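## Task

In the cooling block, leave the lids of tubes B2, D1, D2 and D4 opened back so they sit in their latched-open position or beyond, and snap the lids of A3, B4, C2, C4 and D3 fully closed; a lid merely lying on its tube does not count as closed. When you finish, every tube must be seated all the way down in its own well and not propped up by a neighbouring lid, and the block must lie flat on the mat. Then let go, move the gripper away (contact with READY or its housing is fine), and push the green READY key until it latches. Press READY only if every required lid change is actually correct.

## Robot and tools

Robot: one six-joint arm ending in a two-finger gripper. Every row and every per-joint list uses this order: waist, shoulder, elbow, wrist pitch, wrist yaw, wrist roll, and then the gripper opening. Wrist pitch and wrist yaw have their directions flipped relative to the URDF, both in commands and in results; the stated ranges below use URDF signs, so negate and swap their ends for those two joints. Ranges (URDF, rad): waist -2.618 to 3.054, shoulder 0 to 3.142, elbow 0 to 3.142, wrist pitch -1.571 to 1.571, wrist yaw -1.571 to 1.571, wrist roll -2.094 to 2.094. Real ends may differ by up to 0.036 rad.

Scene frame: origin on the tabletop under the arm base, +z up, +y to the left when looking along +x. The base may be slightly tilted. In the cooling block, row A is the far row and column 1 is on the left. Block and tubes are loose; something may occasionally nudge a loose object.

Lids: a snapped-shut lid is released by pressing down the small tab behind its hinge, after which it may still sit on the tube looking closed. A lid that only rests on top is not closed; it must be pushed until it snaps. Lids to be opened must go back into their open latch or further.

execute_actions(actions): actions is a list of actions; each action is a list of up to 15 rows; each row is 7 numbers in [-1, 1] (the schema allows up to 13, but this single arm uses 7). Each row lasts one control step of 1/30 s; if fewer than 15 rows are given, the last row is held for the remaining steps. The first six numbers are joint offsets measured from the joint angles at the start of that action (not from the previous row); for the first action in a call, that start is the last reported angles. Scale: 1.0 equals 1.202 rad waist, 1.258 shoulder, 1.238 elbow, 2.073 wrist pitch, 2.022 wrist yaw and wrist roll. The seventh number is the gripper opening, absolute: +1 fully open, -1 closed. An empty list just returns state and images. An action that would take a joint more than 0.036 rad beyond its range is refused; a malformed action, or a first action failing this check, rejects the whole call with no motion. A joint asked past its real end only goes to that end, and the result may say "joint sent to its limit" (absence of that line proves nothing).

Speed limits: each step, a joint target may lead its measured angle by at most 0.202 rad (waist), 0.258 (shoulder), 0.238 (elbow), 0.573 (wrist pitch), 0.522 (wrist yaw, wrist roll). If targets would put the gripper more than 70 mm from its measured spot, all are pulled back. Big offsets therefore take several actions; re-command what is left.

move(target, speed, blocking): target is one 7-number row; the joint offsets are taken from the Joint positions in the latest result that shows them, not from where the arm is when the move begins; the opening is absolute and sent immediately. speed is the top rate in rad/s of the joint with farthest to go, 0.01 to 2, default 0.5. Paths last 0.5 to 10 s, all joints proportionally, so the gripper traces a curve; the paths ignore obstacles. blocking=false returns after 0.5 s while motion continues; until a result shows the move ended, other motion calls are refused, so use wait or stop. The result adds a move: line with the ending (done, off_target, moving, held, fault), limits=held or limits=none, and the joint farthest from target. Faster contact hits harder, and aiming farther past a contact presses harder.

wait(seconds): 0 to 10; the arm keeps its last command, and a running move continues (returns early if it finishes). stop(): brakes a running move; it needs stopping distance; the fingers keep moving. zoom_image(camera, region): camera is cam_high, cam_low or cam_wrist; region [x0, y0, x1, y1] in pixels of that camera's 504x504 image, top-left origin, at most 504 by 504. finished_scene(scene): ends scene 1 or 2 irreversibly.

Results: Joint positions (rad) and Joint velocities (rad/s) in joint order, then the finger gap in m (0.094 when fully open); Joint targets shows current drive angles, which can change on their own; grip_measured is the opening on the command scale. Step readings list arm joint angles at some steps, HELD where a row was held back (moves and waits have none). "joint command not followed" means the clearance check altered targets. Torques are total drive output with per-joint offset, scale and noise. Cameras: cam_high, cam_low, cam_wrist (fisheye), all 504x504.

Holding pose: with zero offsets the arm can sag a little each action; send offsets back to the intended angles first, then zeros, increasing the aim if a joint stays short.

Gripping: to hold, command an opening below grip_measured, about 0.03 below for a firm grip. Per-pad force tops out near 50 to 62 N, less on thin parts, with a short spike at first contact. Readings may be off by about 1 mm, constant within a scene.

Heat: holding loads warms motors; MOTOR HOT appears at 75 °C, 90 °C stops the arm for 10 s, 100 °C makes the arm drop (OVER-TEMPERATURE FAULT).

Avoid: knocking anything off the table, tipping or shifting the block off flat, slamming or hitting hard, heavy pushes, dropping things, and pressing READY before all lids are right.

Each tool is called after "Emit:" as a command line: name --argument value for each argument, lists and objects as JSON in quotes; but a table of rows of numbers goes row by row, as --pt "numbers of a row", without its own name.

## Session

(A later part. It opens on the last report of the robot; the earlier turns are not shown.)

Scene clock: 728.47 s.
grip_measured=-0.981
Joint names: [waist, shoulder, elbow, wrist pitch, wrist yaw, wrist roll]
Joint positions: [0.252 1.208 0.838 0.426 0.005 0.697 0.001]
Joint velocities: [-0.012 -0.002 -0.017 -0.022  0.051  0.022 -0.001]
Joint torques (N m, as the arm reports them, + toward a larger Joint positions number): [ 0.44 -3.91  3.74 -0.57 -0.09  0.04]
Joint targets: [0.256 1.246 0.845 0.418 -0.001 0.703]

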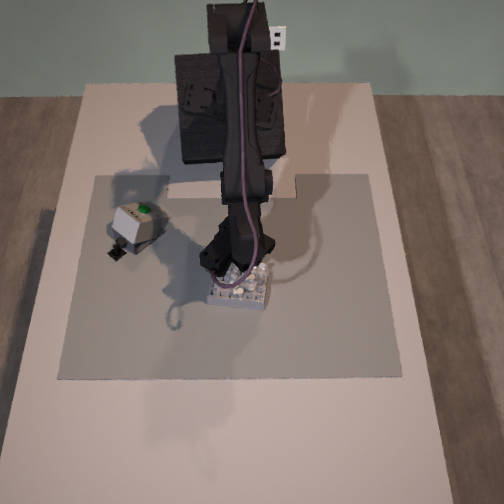

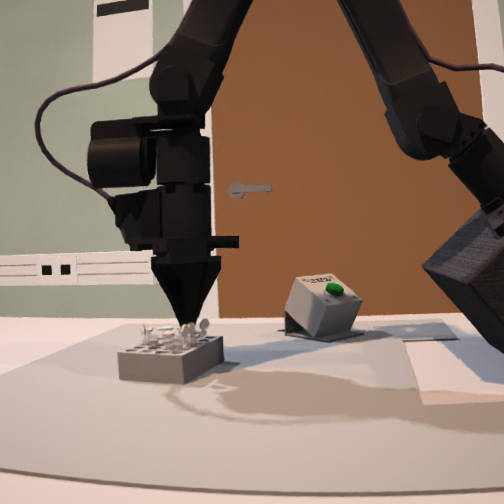

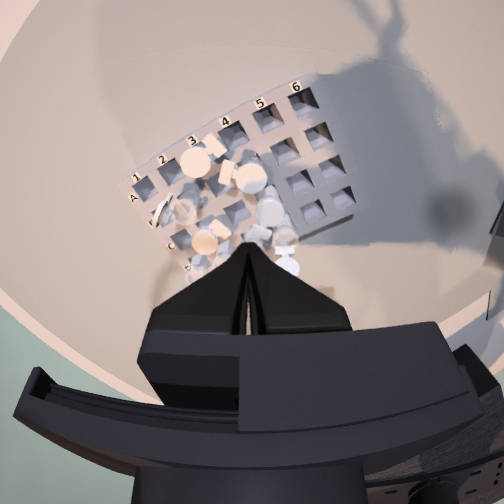

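Emit:
move --target '[0.003,-0.117,0.006,0.0617,0,0,-1]' --speed 0.2

Emit:
move --target '[0.075,-0.01,0.04,0.02,-0.04,-0.348,-1]' --speed 0.5

Scene clock: 733.87 s.
grip_measured=-0.981
Joint names: [waist, shoulder, elbow, wrist pitch, wrist yaw, wrist roll]
Joint positions: [0.252 1.086 0.838 0.544 0.005 0.697 0.001]
Joint velocities: [-0.012  0.002 -0.012 -0.007 -0.037  0.007  0.   ]
Joint torques (N m, as the arm reports them, + toward a larger Joint positions number): [ 0.32 -8.55  4.14 -0.41 -0.04 -0.01]
Joint targets: [0.255 1.061 0.845 0.554 0.005 0.697]
move: off_target; limits=none; farthest joint: the shoulder, 0.025 radians from its target (0.148 radians at the start)

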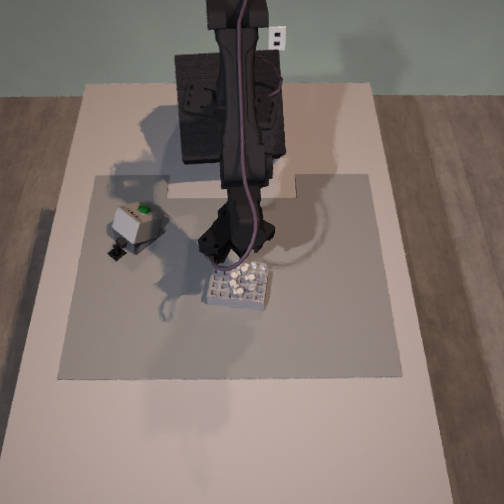

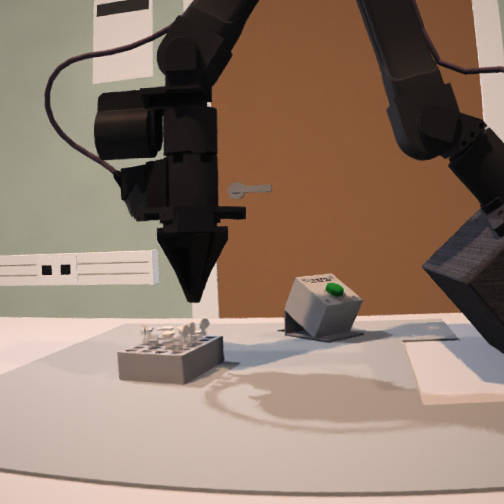

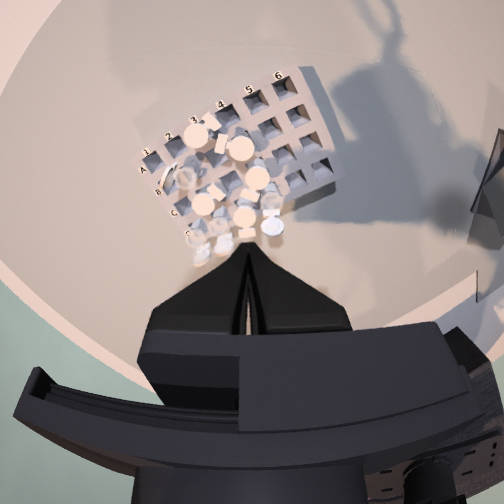

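Scene clock: 736.07 s.
grip_measured=-0.981
Joint names: [waist, shoulder, elbow, wrist pitch, wrist yaw, wrist roll]
Joint positions: [ 0.331  1.086  0.859  0.579 -0.067 -0.001  0.001]
Joint velocities: [-0.002  0.002 -0.012 -0.007  0.007 -0.022  0.001]
Joint torques (N m, as the arm reports them, + toward a larger Joint positions number): [ 1.15 -7.59  5.7  -0.41 -0.13 -0.06]
Joint targets: [0.342 1.073 0.887 0.586 -0.076 -0.006]
move: off_target; limits=none; farthest joint: the elbow, 0.029 radians from its target (0.050 radians at the start)

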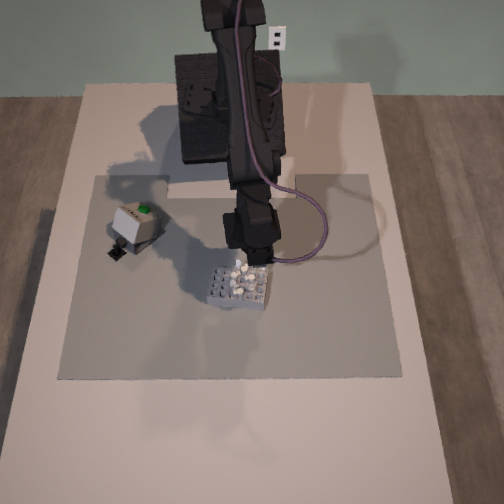

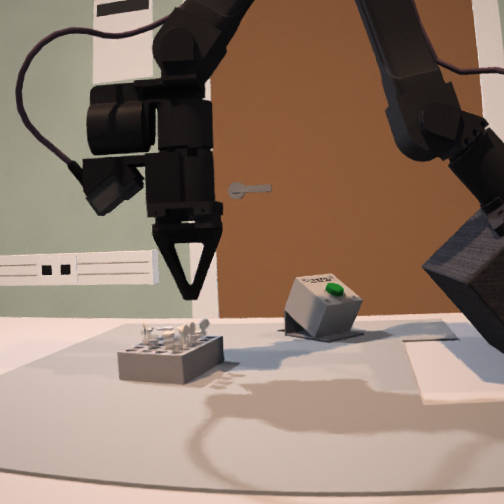

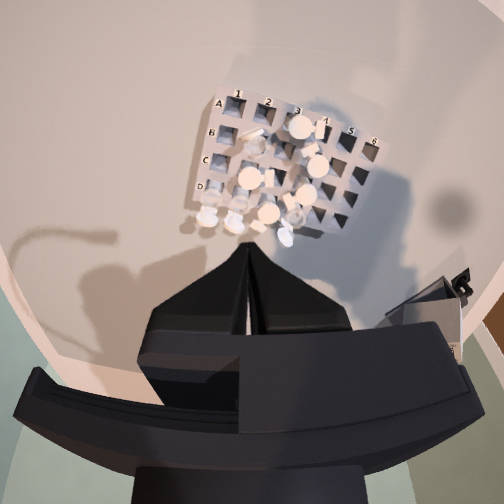

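Emit:
zoom_image --camera "cam_low" --region '[130, 290, 230, 365]'

Emit:
zoom_image --camera "cam_wrist" --region '[180, 80, 390, 260]'

Region (130, 290, 230, 365) of cam_low's 504x504 image, scaled by 5.040, with more detail than that image has; it fills the top 378 rows of this view, and the rest is white.

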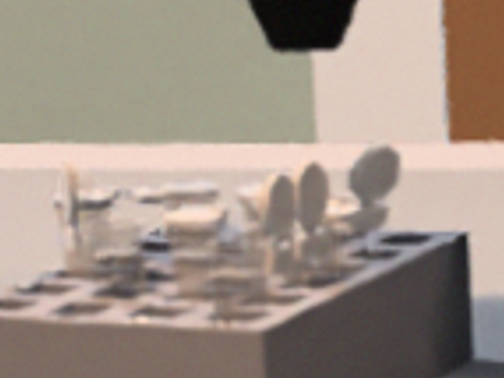

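Region (180, 80, 390, 260) of cam_wrist's 504x504 image, scaled by 2.400, with more detail than that image has; it fills the top 432 rows of this view, and the rest is white.

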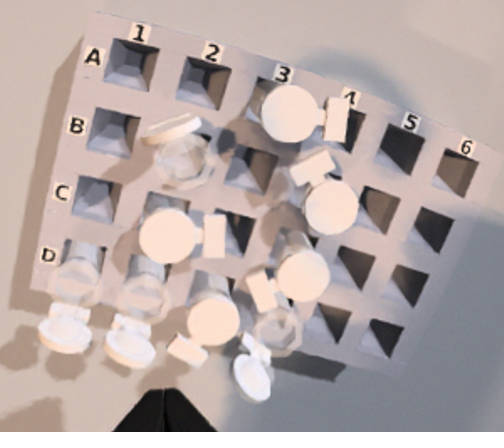

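Emit:
move --target '[0.008,-0.008,0.052,0.002,-0.003,0,-1]' --speed 0.2

Emit:
move --target '[0.006,0.095,0.012,-0.066,-0.003,0,-1]' --speed 0.15

Emit:
zoom_image --camera "cam_low" --region '[130, 290, 230, 365]'

Emit:
zoom_image --camera "cam_wrist" --region '[160, 160, 340, 310]'

Scene clock: 749.17 s.
grip_measured=-0.981
Joint names: [waist, shoulder, elbow, wrist pitch, wrist yaw, wrist roll]
Joint positions: [ 0.331  1.086  0.898  0.582 -0.067 -0.001  0.001]
Joint velocities: [ 0.002 -0.007 -0.002 -0.037 -0.066 -0.081  0.   ]
Joint torques (N m, as the arm reports them, + toward a larger Joint positions number): [ 1.08 -7.56  5.66 -0.51 -0.1  -0.01]
Joint targets: [0.341 1.076 0.924 0.583 -0.073 -0.001]
move: off_target; limits=none; farthest joint: the elbow, 0.025 radians from its target (0.064 radians at the start)

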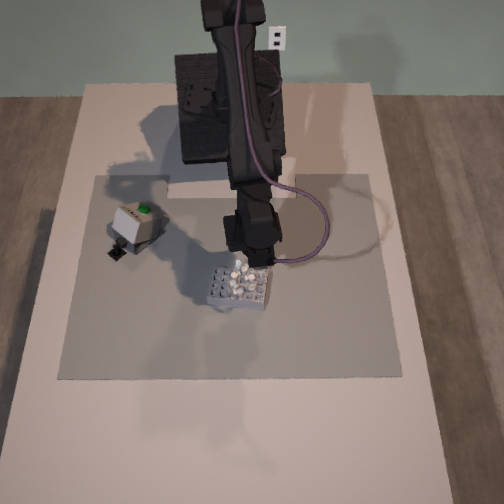

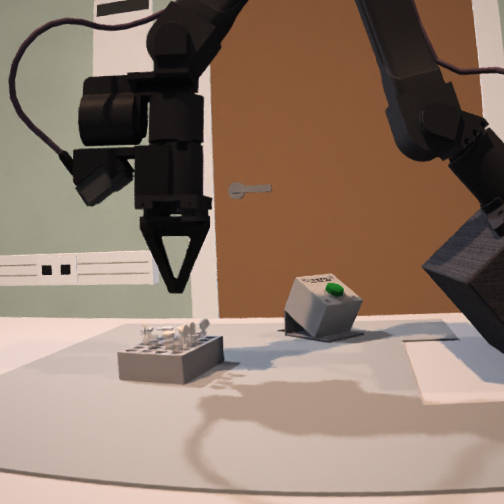

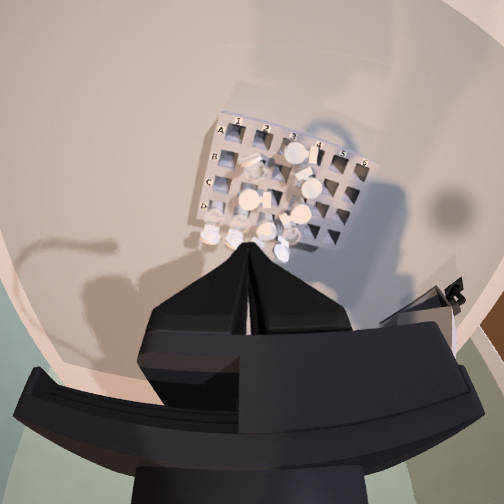

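Scene clock: 750.63 s.
grip_measured=-0.981
Joint names: [waist, shoulder, elbow, wrist pitch, wrist yaw, wrist roll]
Joint positions: [ 0.331  1.205  0.898  0.465 -0.067 -0.001  0.001]
Joint velocities: [-0.002  0.007 -0.002 -0.051 -0.037  0.007 -0.   ]
Joint torques (N m, as the arm reports them, + toward a larger Joint positions number): [ 0.9  -7.3   4.5  -0.7  -0.1  -0.01]
Joint targets: [0.339 1.205 0.913 0.445 -0.073 -0.001]
move: done; limits=none; farthest joint: the wrist pitch, 0.020 radians from its target (0.137 radians at the start)

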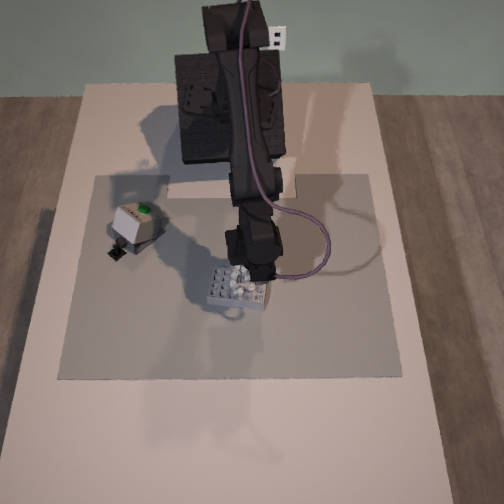

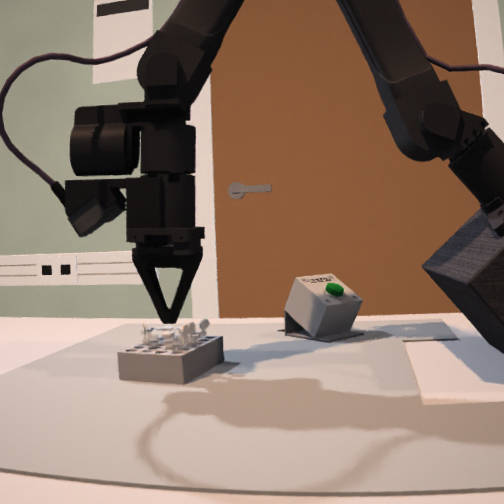

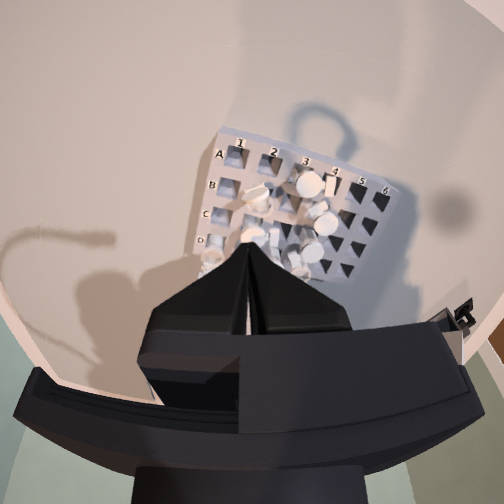

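Region (130, 290, 230, 365) of cam_low's 504x504 image, scaled by 5.040, with more detail than that image has; it fills the top 378 rows of this view, and the rest is white.

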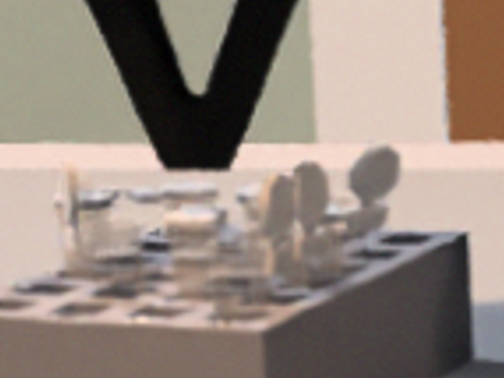

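Region (160, 160, 340, 310) of cam_wrist's 504x504 image, scaled by 2.800, with more detail than that image has.

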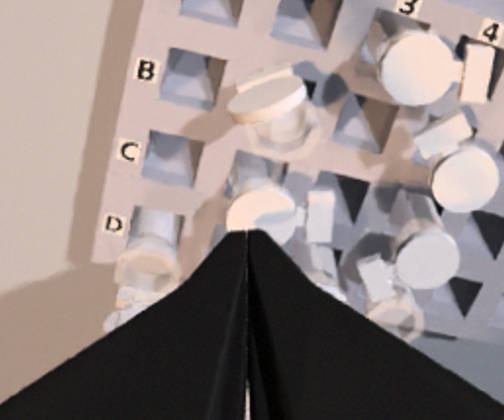

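Emit:
move --target '[0.023,0.012,0.012,-0.015,-0.003,0,-1]' --speed 0.08

Emit:
zoom_image --camera "cam_low" --region '[130, 290, 230, 365]'

Emit:
zoom_image --camera "cam_wrist" --region '[160, 160, 340, 310]'

Scene clock: 762.53 s.
grip_measured=-0.981
Joint names: [waist, shoulder, elbow, wrist pitch, wrist yaw, wrist roll]
Joint positions: [ 0.349  1.22   0.898  0.454 -0.067 -0.001  0.001]
Joint velocities: [ 0.002 -0.002 -0.002  0.095 -0.007 -0.007 -0.   ]
Joint torques (N m, as the arm reports them, + toward a larger Joint positions number): [ 1.29 -7.29  4.48 -0.69 -0.1  -0.01]
Joint targets: [0.359 1.221 0.913 0.434 -0.073 -0.001]
move: off_target; limits=none; farthest joint: the wrist pitch, 0.021 radians from its target (0.031 radians at the start)

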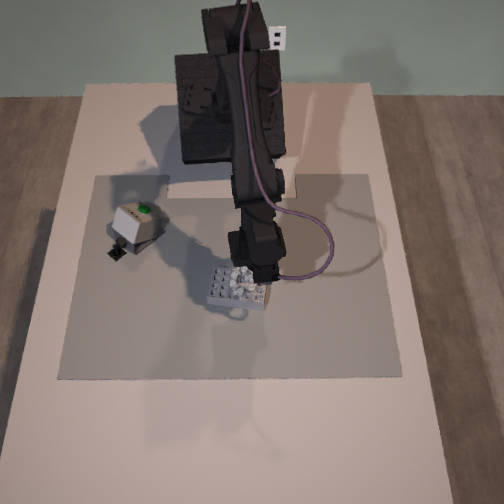

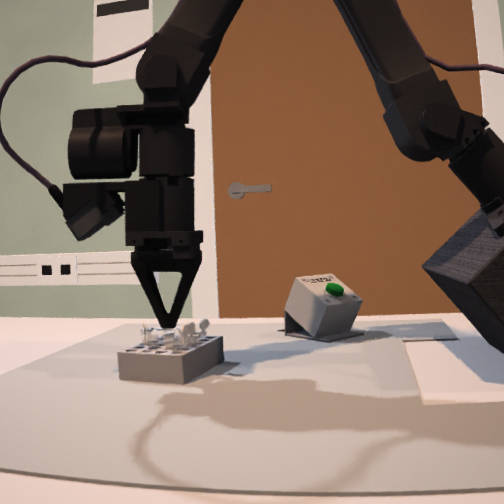

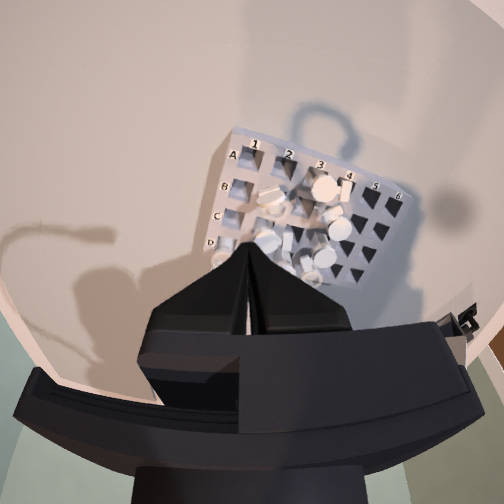

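Region (130, 290, 230, 365) of cam_low's 504x504 image, scaled by 5.040, with more detail than that image has; it fills the top 378 rows of this view, and the rest is white.

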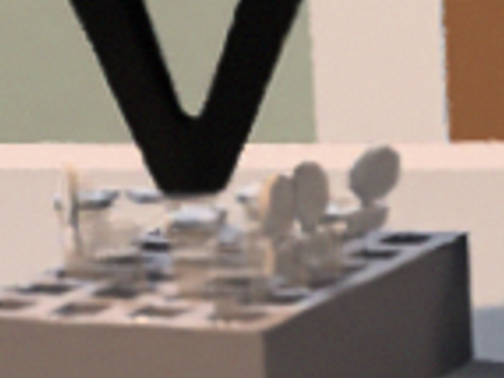

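Region (160, 160, 340, 310) of cam_wrist's 504x504 image, scaled by 2.800, with more detail than that image has.

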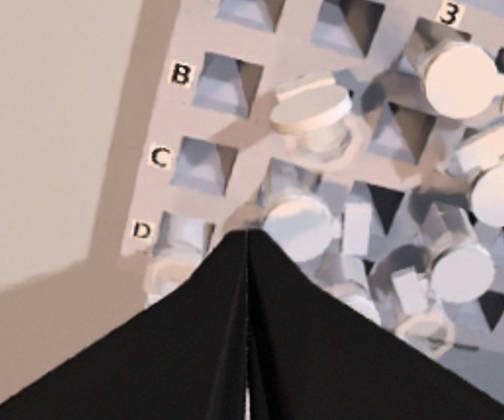

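Emit:
move --target '[0.004,-0.006,0.012,0.03,-0.003,0,-1]' --speed 0.04

Emit:
zoom_image --camera "cam_low" --region '[130, 290, 230, 365]'

Scene clock: 768.80 s.
grip_measured=-0.981
Joint names: [waist, shoulder, elbow, wrist pitch, wrist yaw, wrist roll]
Joint positions: [ 0.349  1.22   0.898  0.502 -0.067 -0.001  0.001]
Joint velocities: [-0.002 -0.007 -0.007  0.037  0.037 -0.037 -0.001]
Joint torques (N m, as the arm reports them, + toward a larger Joint positions number): [ 0.73 -7.9   4.4  -0.31 -0.09  0.  ]
Joint targets: [0.353 1.212 0.913 0.517 -0.073 -0.001]
move: done; limits=none; farthest joint: the elbow, 0.015 radians from its target (0.015 radians at the start)

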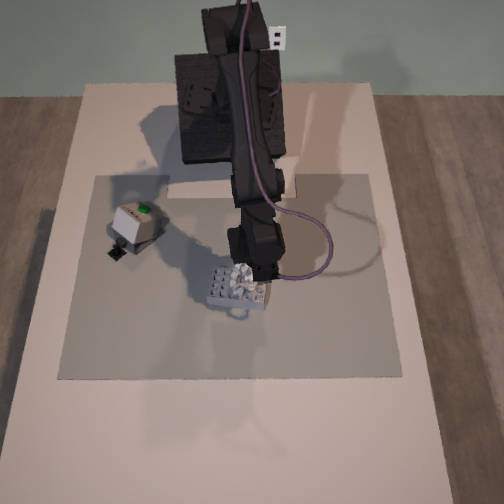

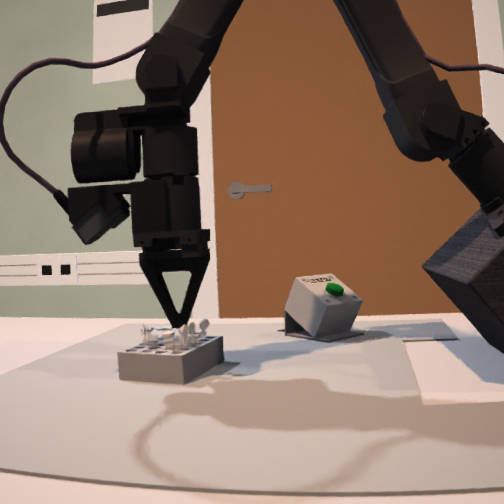

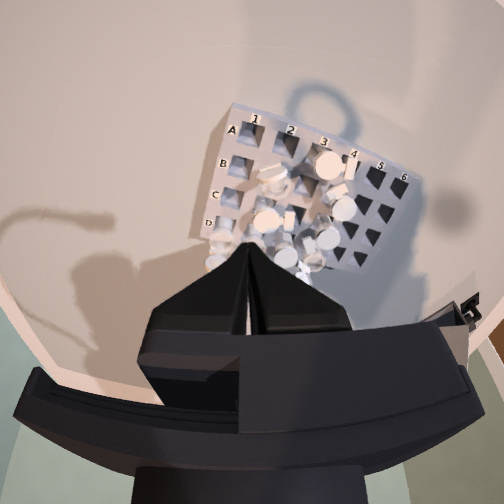

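Region (130, 290, 230, 365) of cam_low's 504x504 image, scaled by 5.040, with more detail than that image has; it fills the top 378 rows of this view, and the rest is white.

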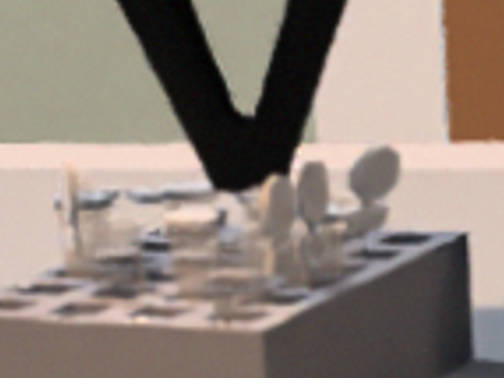

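Emit:
zoom_image --camera "cam_wrist" --region '[160, 160, 340, 310]'

Emit:
zoom_image --camera "cam_high" --region '[195, 240, 295, 320]'

Region (160, 160, 340, 310) of cam_wrist's 504x504 image, scaled by 2.800, with more detail than that image has.

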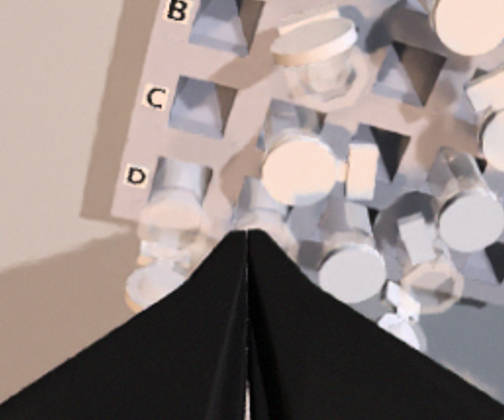

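Region (195, 240, 295, 320) of cam_high's 504x504 image, scaled by 5.040, with more detail than that image has; it fills the top 403 rows of this view, and the rest is white.

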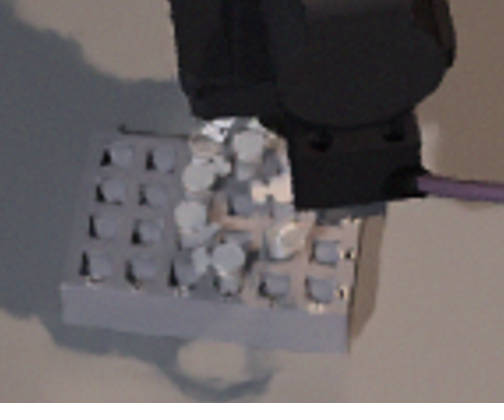

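Emit:
move --target '[0.004,-0.006,0.012,0.018,-0.003,0,-1]' --speed 0.03

Emit:
zoom_image --camera "cam_low" --region '[130, 290, 230, 365]'

Scene clock: 775.50 s.
grip_measured=-0.981
Joint names: [waist, shoulder, elbow, wrist pitch, wrist yaw, wrist roll]
Joint positions: [ 0.349  1.22   0.898  0.506 -0.067 -0.001  0.001]
Joint velocities: [-0.012 -0.002 -0.002 -0.037 -0.022  0.051 -0.001]
Joint torques (N m, as the arm reports them, + toward a larger Joint positions number): [ 0.71 -7.91  4.4  -0.13 -0.09  0.  ]
Joint targets: [0.353 1.212 0.913 0.539 -0.073 -0.001]
move: off_target; limits=none; farthest joint: the wrist pitch, 0.034 radians from its target (0.038 radians at the start)

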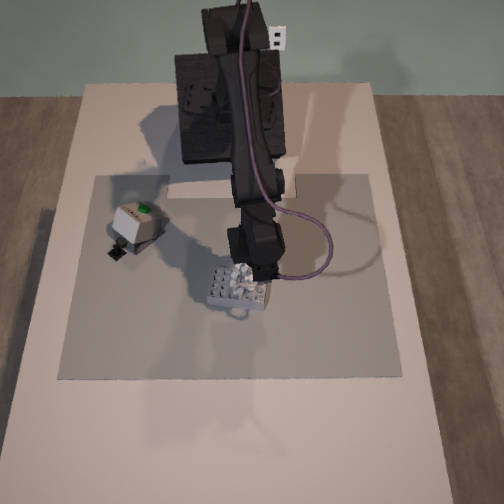

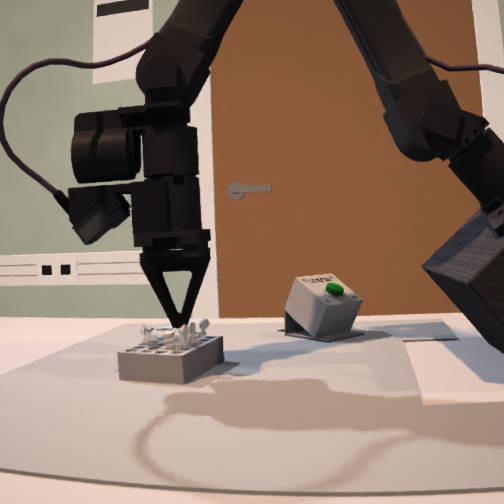

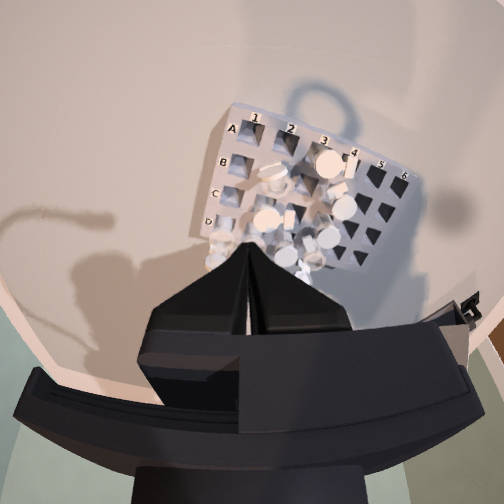

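Region (130, 290, 230, 365) of cam_low's 504x504 image, scaled by 5.040, with more detail than that image has; it fills the top 378 rows of this view, and the rest is white.

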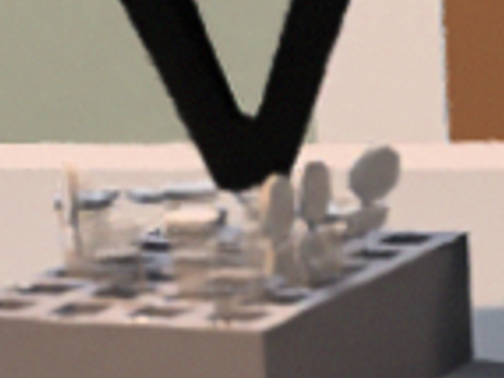

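Emit:
move --target '[0.004,-0.027,0.012,0.024,-0.003,0,-1]' --speed 0.03

Emit:
zoom_image --camera "cam_low" --region '[130, 290, 230, 365]'

Scene clock: 783.03 s.
grip_measured=-0.981
Joint names: [waist, shoulder, elbow, wrist pitch, wrist yaw, wrist roll]
Joint positions: [ 0.349  1.211  0.898  0.52  -0.069 -0.001  0.001]
Joint velocities: [-0.012  0.002  0.017  0.022  0.022  0.037  0.   ]
Joint torques (N m, as the arm reports them, + toward a larger Joint positions number): [ 0.72 -9.3   4.43 -0.1  -0.07 -0.01]
Joint targets: [0.353 1.186 0.913 0.555 -0.073 -0.001]
move: off_target; limits=none; farthest joint: the wrist pitch, 0.036 radians from its target (0.050 radians at the start)

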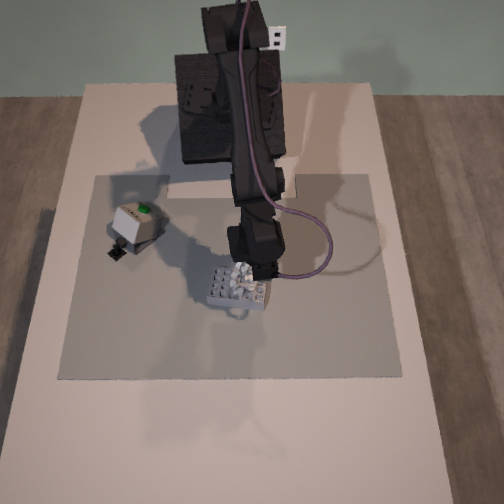

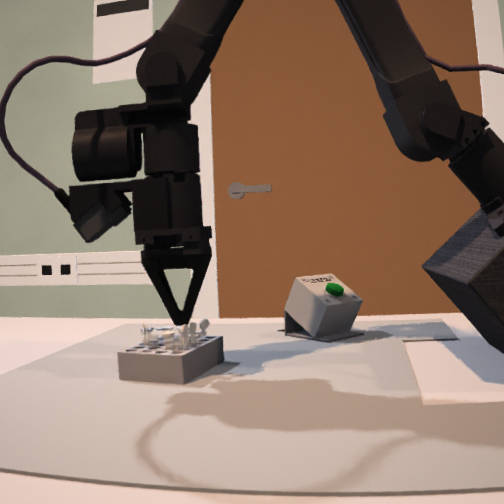

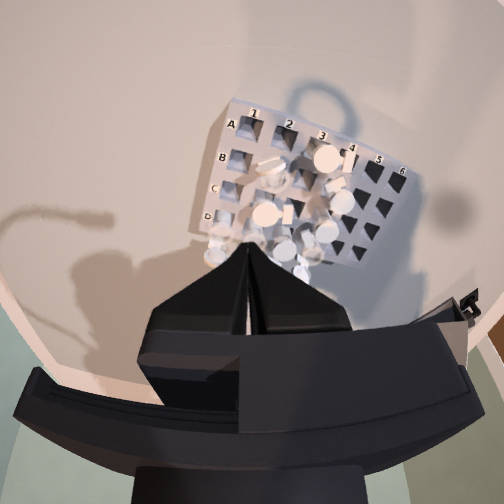

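Region (130, 290, 230, 365) of cam_low's 504x504 image, scaled by 5.040, with more detail than that image has; it fills the top 378 rows of this view, and the rest is white.

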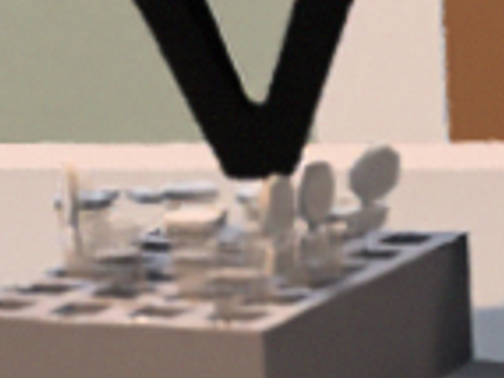

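Emit:
move --target '[0.004,-0.01,0.012,0.025,-0.002,0,-1]' --speed 0.03

Emit:
zoom_image --camera "cam_low" --region '[130, 290, 230, 365]'

Scene clock: 788.10 s.
grip_measured=-0.981
Joint names: [waist, shoulder, elbow, wrist pitch, wrist yaw, wrist roll]
Joint positions: [ 0.349  1.211  0.898  0.532 -0.069 -0.001  0.001]
Joint velocities: [ 0.002  0.012 -0.007 -0.007  0.037  0.022  0.001]
Joint torques (N m, as the arm reports them, + toward a larger Joint positions number): [ 0.73 -8.24  4.39 -0.06 -0.08 -0.01]
Joint targets: [0.353 1.198 0.913 0.571 -0.073 -0.001]
move: off_target; limits=none; farthest joint: the wrist pitch, 0.040 radians from its target (0.052 radians at the start)

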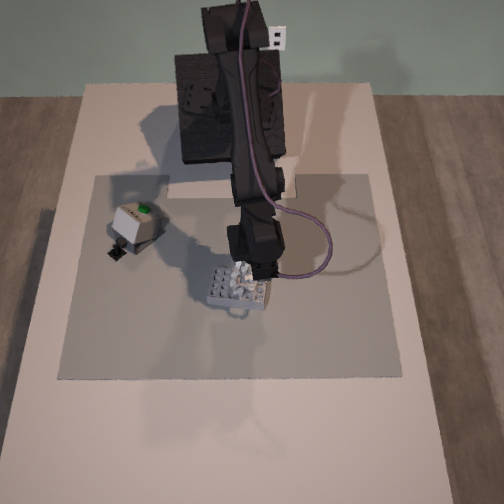

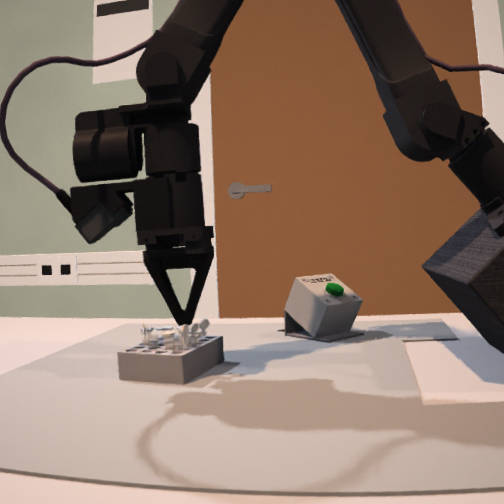

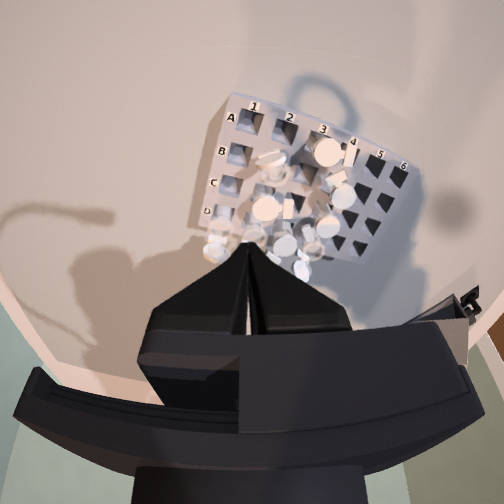

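Region (130, 290, 230, 365) of cam_low's 504x504 image, scaled by 5.040, with more detail than that image has; it fills the top 378 rows of this view, and the rest is white.

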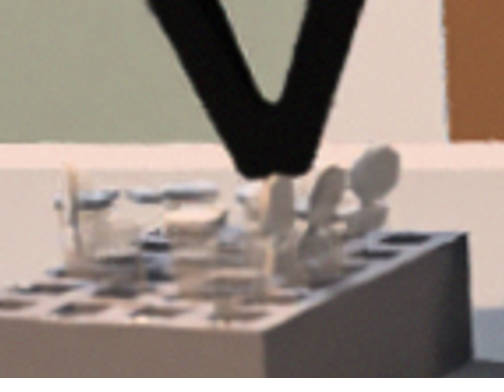

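Emit:
move --target '[0.004,-0.01,0.012,-0.04,-0.002,0,-1]' --speed 0.08

Emit:
move --target '[0.048,0.002,0.012,-0.006,-0.002,0,-1]' --speed 0.08

Emit:
zoom_image --camera "cam_low" --region '[130, 290, 230, 365]'

Emit:
zoom_image --camera "cam_wrist" --region '[160, 160, 340, 310]'

Scene clock: 793.63 s.
grip_measured=-0.981
Joint names: [waist, shoulder, elbow, wrist pitch, wrist yaw, wrist roll]
Joint positions: [ 0.349  1.211  0.898  0.469 -0.069 -0.001  0.001]
Joint velocities: [-0.007 -0.007 -0.027  0.095  0.007  0.037 -0.001]
Joint torques (N m, as the arm reports them, + toward a larger Joint positions number): [ 0.72 -8.35  4.5  -0.66 -0.08 -0.01]
Joint targets: [0.353 1.198 0.913 0.449 -0.073 -0.001]
move: done; limits=none; farthest joint: the wrist pitch, 0.020 radians from its target (0.083 radians at the start)

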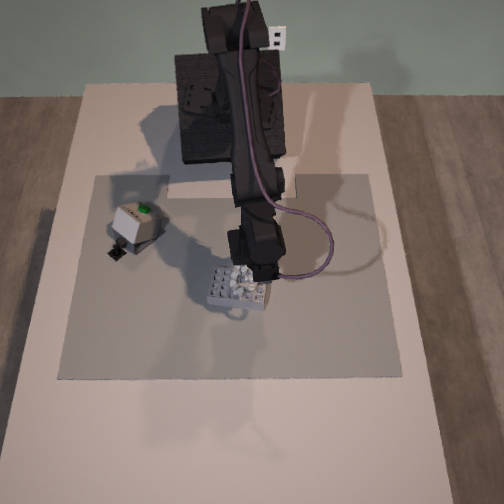

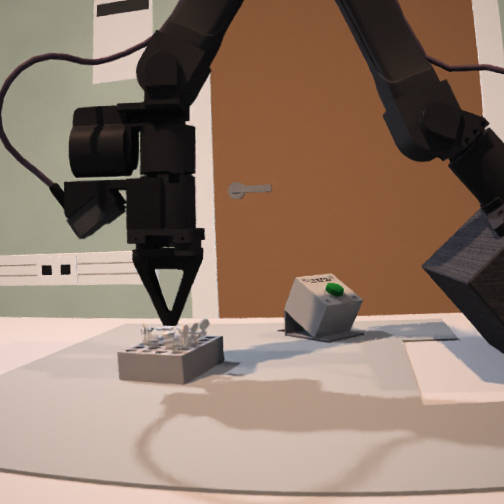

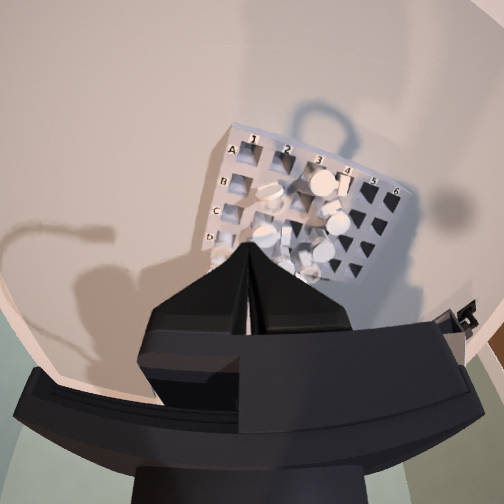

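Scene clock: 794.67 s.
grip_measured=-0.981
Joint names: [waist, shoulder, elbow, wrist pitch, wrist yaw, wrist roll]
Joint positions: [ 0.395  1.211  0.898  0.469 -0.069 -0.001  0.001]
Joint velocities: [-0.017  0.012  0.002  0.007  0.007 -0.081 -0.001]
Joint torques (N m, as the arm reports them, + toward a larger Joint positions number): [ 1.46 -7.06  4.5  -0.63 -0.06 -0.01]
Joint targets: [0.406 1.213 0.913 0.457 -0.073 -0.001]
move: done; limits=none; farthest joint: the elbow, 0.015 radians from its target (0.015 radians at the start)

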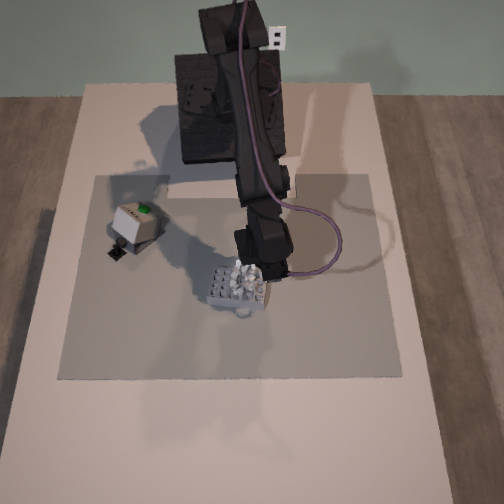

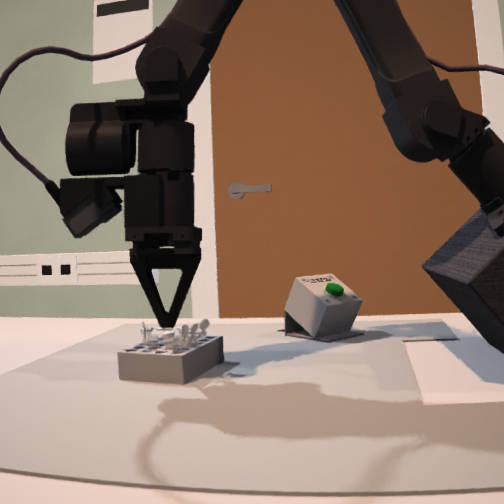

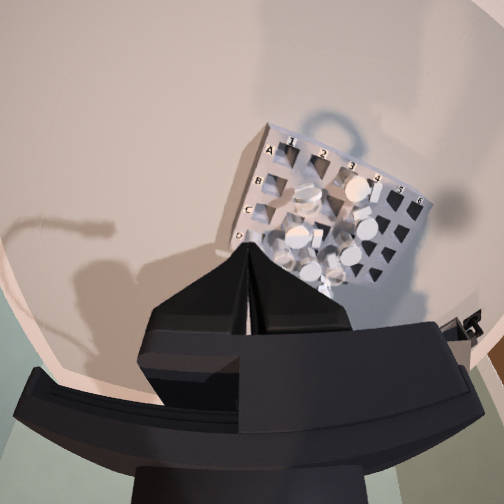

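Region (130, 290, 230, 365) of cam_low's 504x504 image, scaled by 5.040, with more detail than that image has; it fills the top 378 rows of this view, and the rest is white.

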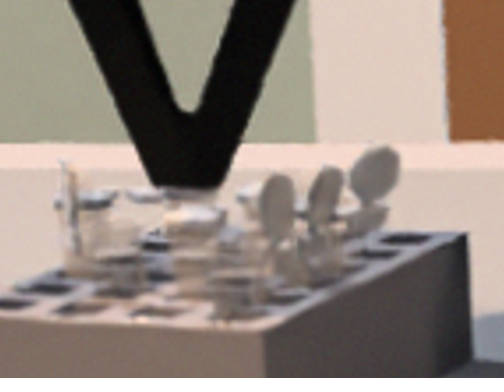

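Region (160, 160, 340, 310) of cam_wrist's 504x504 image, scaled by 2.800, with more detail than that image has.

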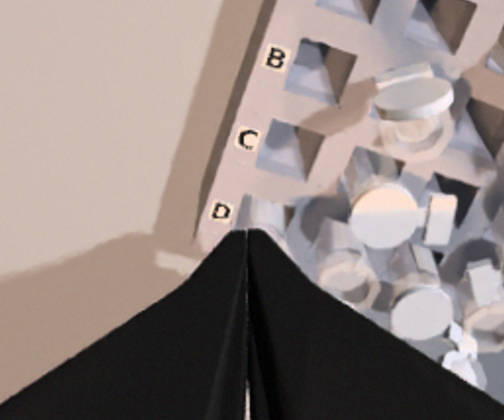

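Emit:
move --target '[0.004,-0.008,0.012,0.034,-0.002,0,-1]' --speed 0.035

Emit:
zoom_image --camera "cam_low" --region '[130, 290, 230, 365]'

Scene clock: 800.50 s.
grip_measured=-0.981
Joint names: [waist, shoulder, elbow, wrist pitch, wrist yaw, wrist roll]
Joint positions: [ 0.395  1.211  0.898  0.51  -0.069 -0.001  0.001]
Joint velocities: [ 0.007  0.007  0.012 -0.066 -0.022  0.037  0.   ]
Joint torques (N m, as the arm reports them, + toward a larger Joint positions number): [ 0.85 -8.06  4.46 -0.18 -0.06 -0.01]
Joint targets: [0.400 1.201 0.913 0.540 -0.073 -0.001]
move: off_target; limits=none; farthest joint: the wrist pitch, 0.030 radians from its target (0.070 radians at the start)

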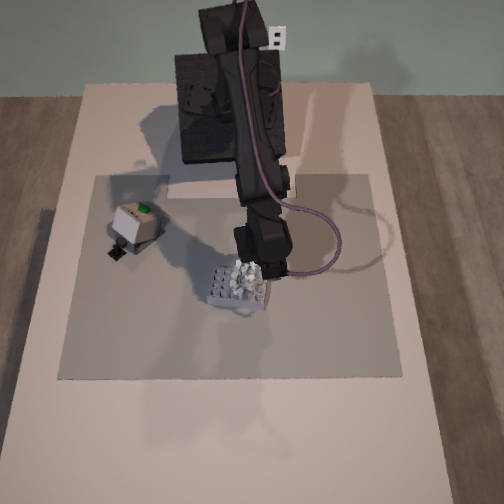

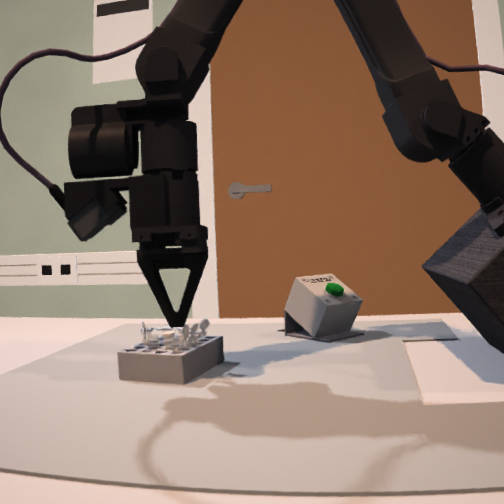

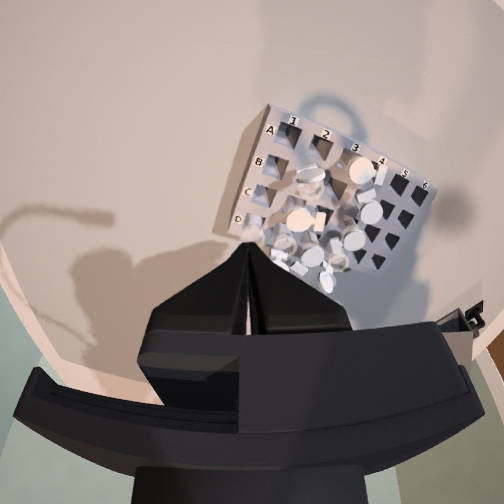

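Region (130, 290, 230, 365) of cam_low's 504x504 image, scaled by 5.040, with more detail than that image has; it fills the top 378 rows of this view, and the rest is white.

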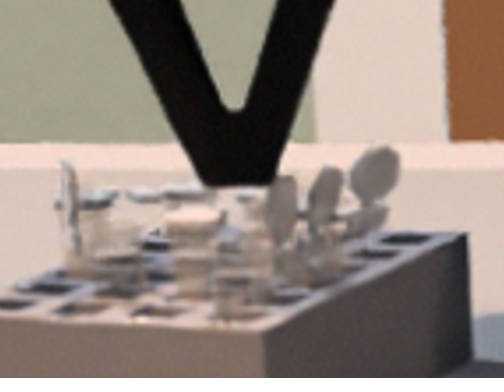

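Emit:
move --target '[0.004,0.005,0.012,0.023,-0.002,0,-1]' --speed 0.03

Emit:
zoom_image --camera "cam_low" --region '[130, 290, 230, 365]'

Scene clock: 806.57 s.
grip_measured=-0.981
Joint names: [waist, shoulder, elbow, wrist pitch, wrist yaw, wrist roll]
Joint positions: [ 0.395  1.211  0.898  0.527 -0.069 -0.001  0.001]
Joint velocities: [-0.027  0.007 -0.007  0.007  0.037 -0.022  0.001]
Joint torques (N m, as the arm reports them, + toward a larger Joint positions number): [ 0.88 -6.6   4.41 -0.14 -0.06 -0.02]
Joint targets: [0.400 1.217 0.913 0.557 -0.073 -0.001]
move: off_target; limits=none; farthest joint: the wrist pitch, 0.031 radians from its target (0.048 radians at the start)

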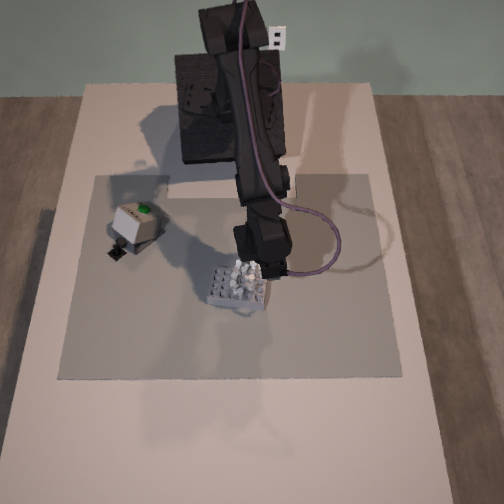

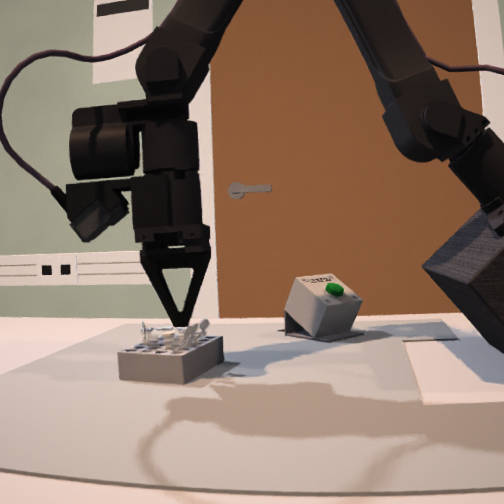

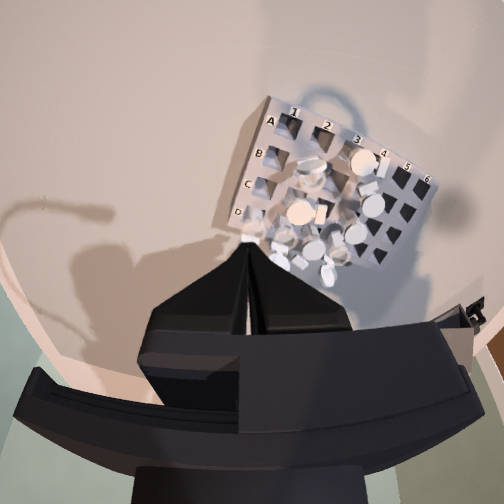

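Region (130, 290, 230, 365) of cam_low's 504x504 image, scaled by 5.040, with more detail than that image has; it fills the top 378 rows of this view, and the rest is white.

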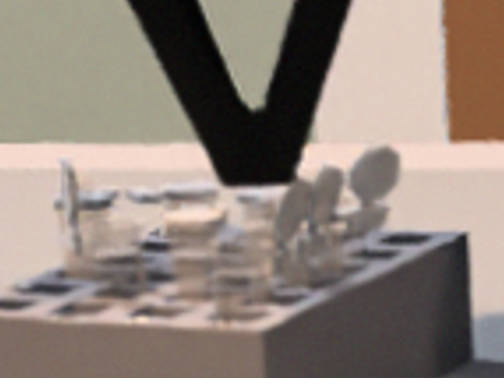

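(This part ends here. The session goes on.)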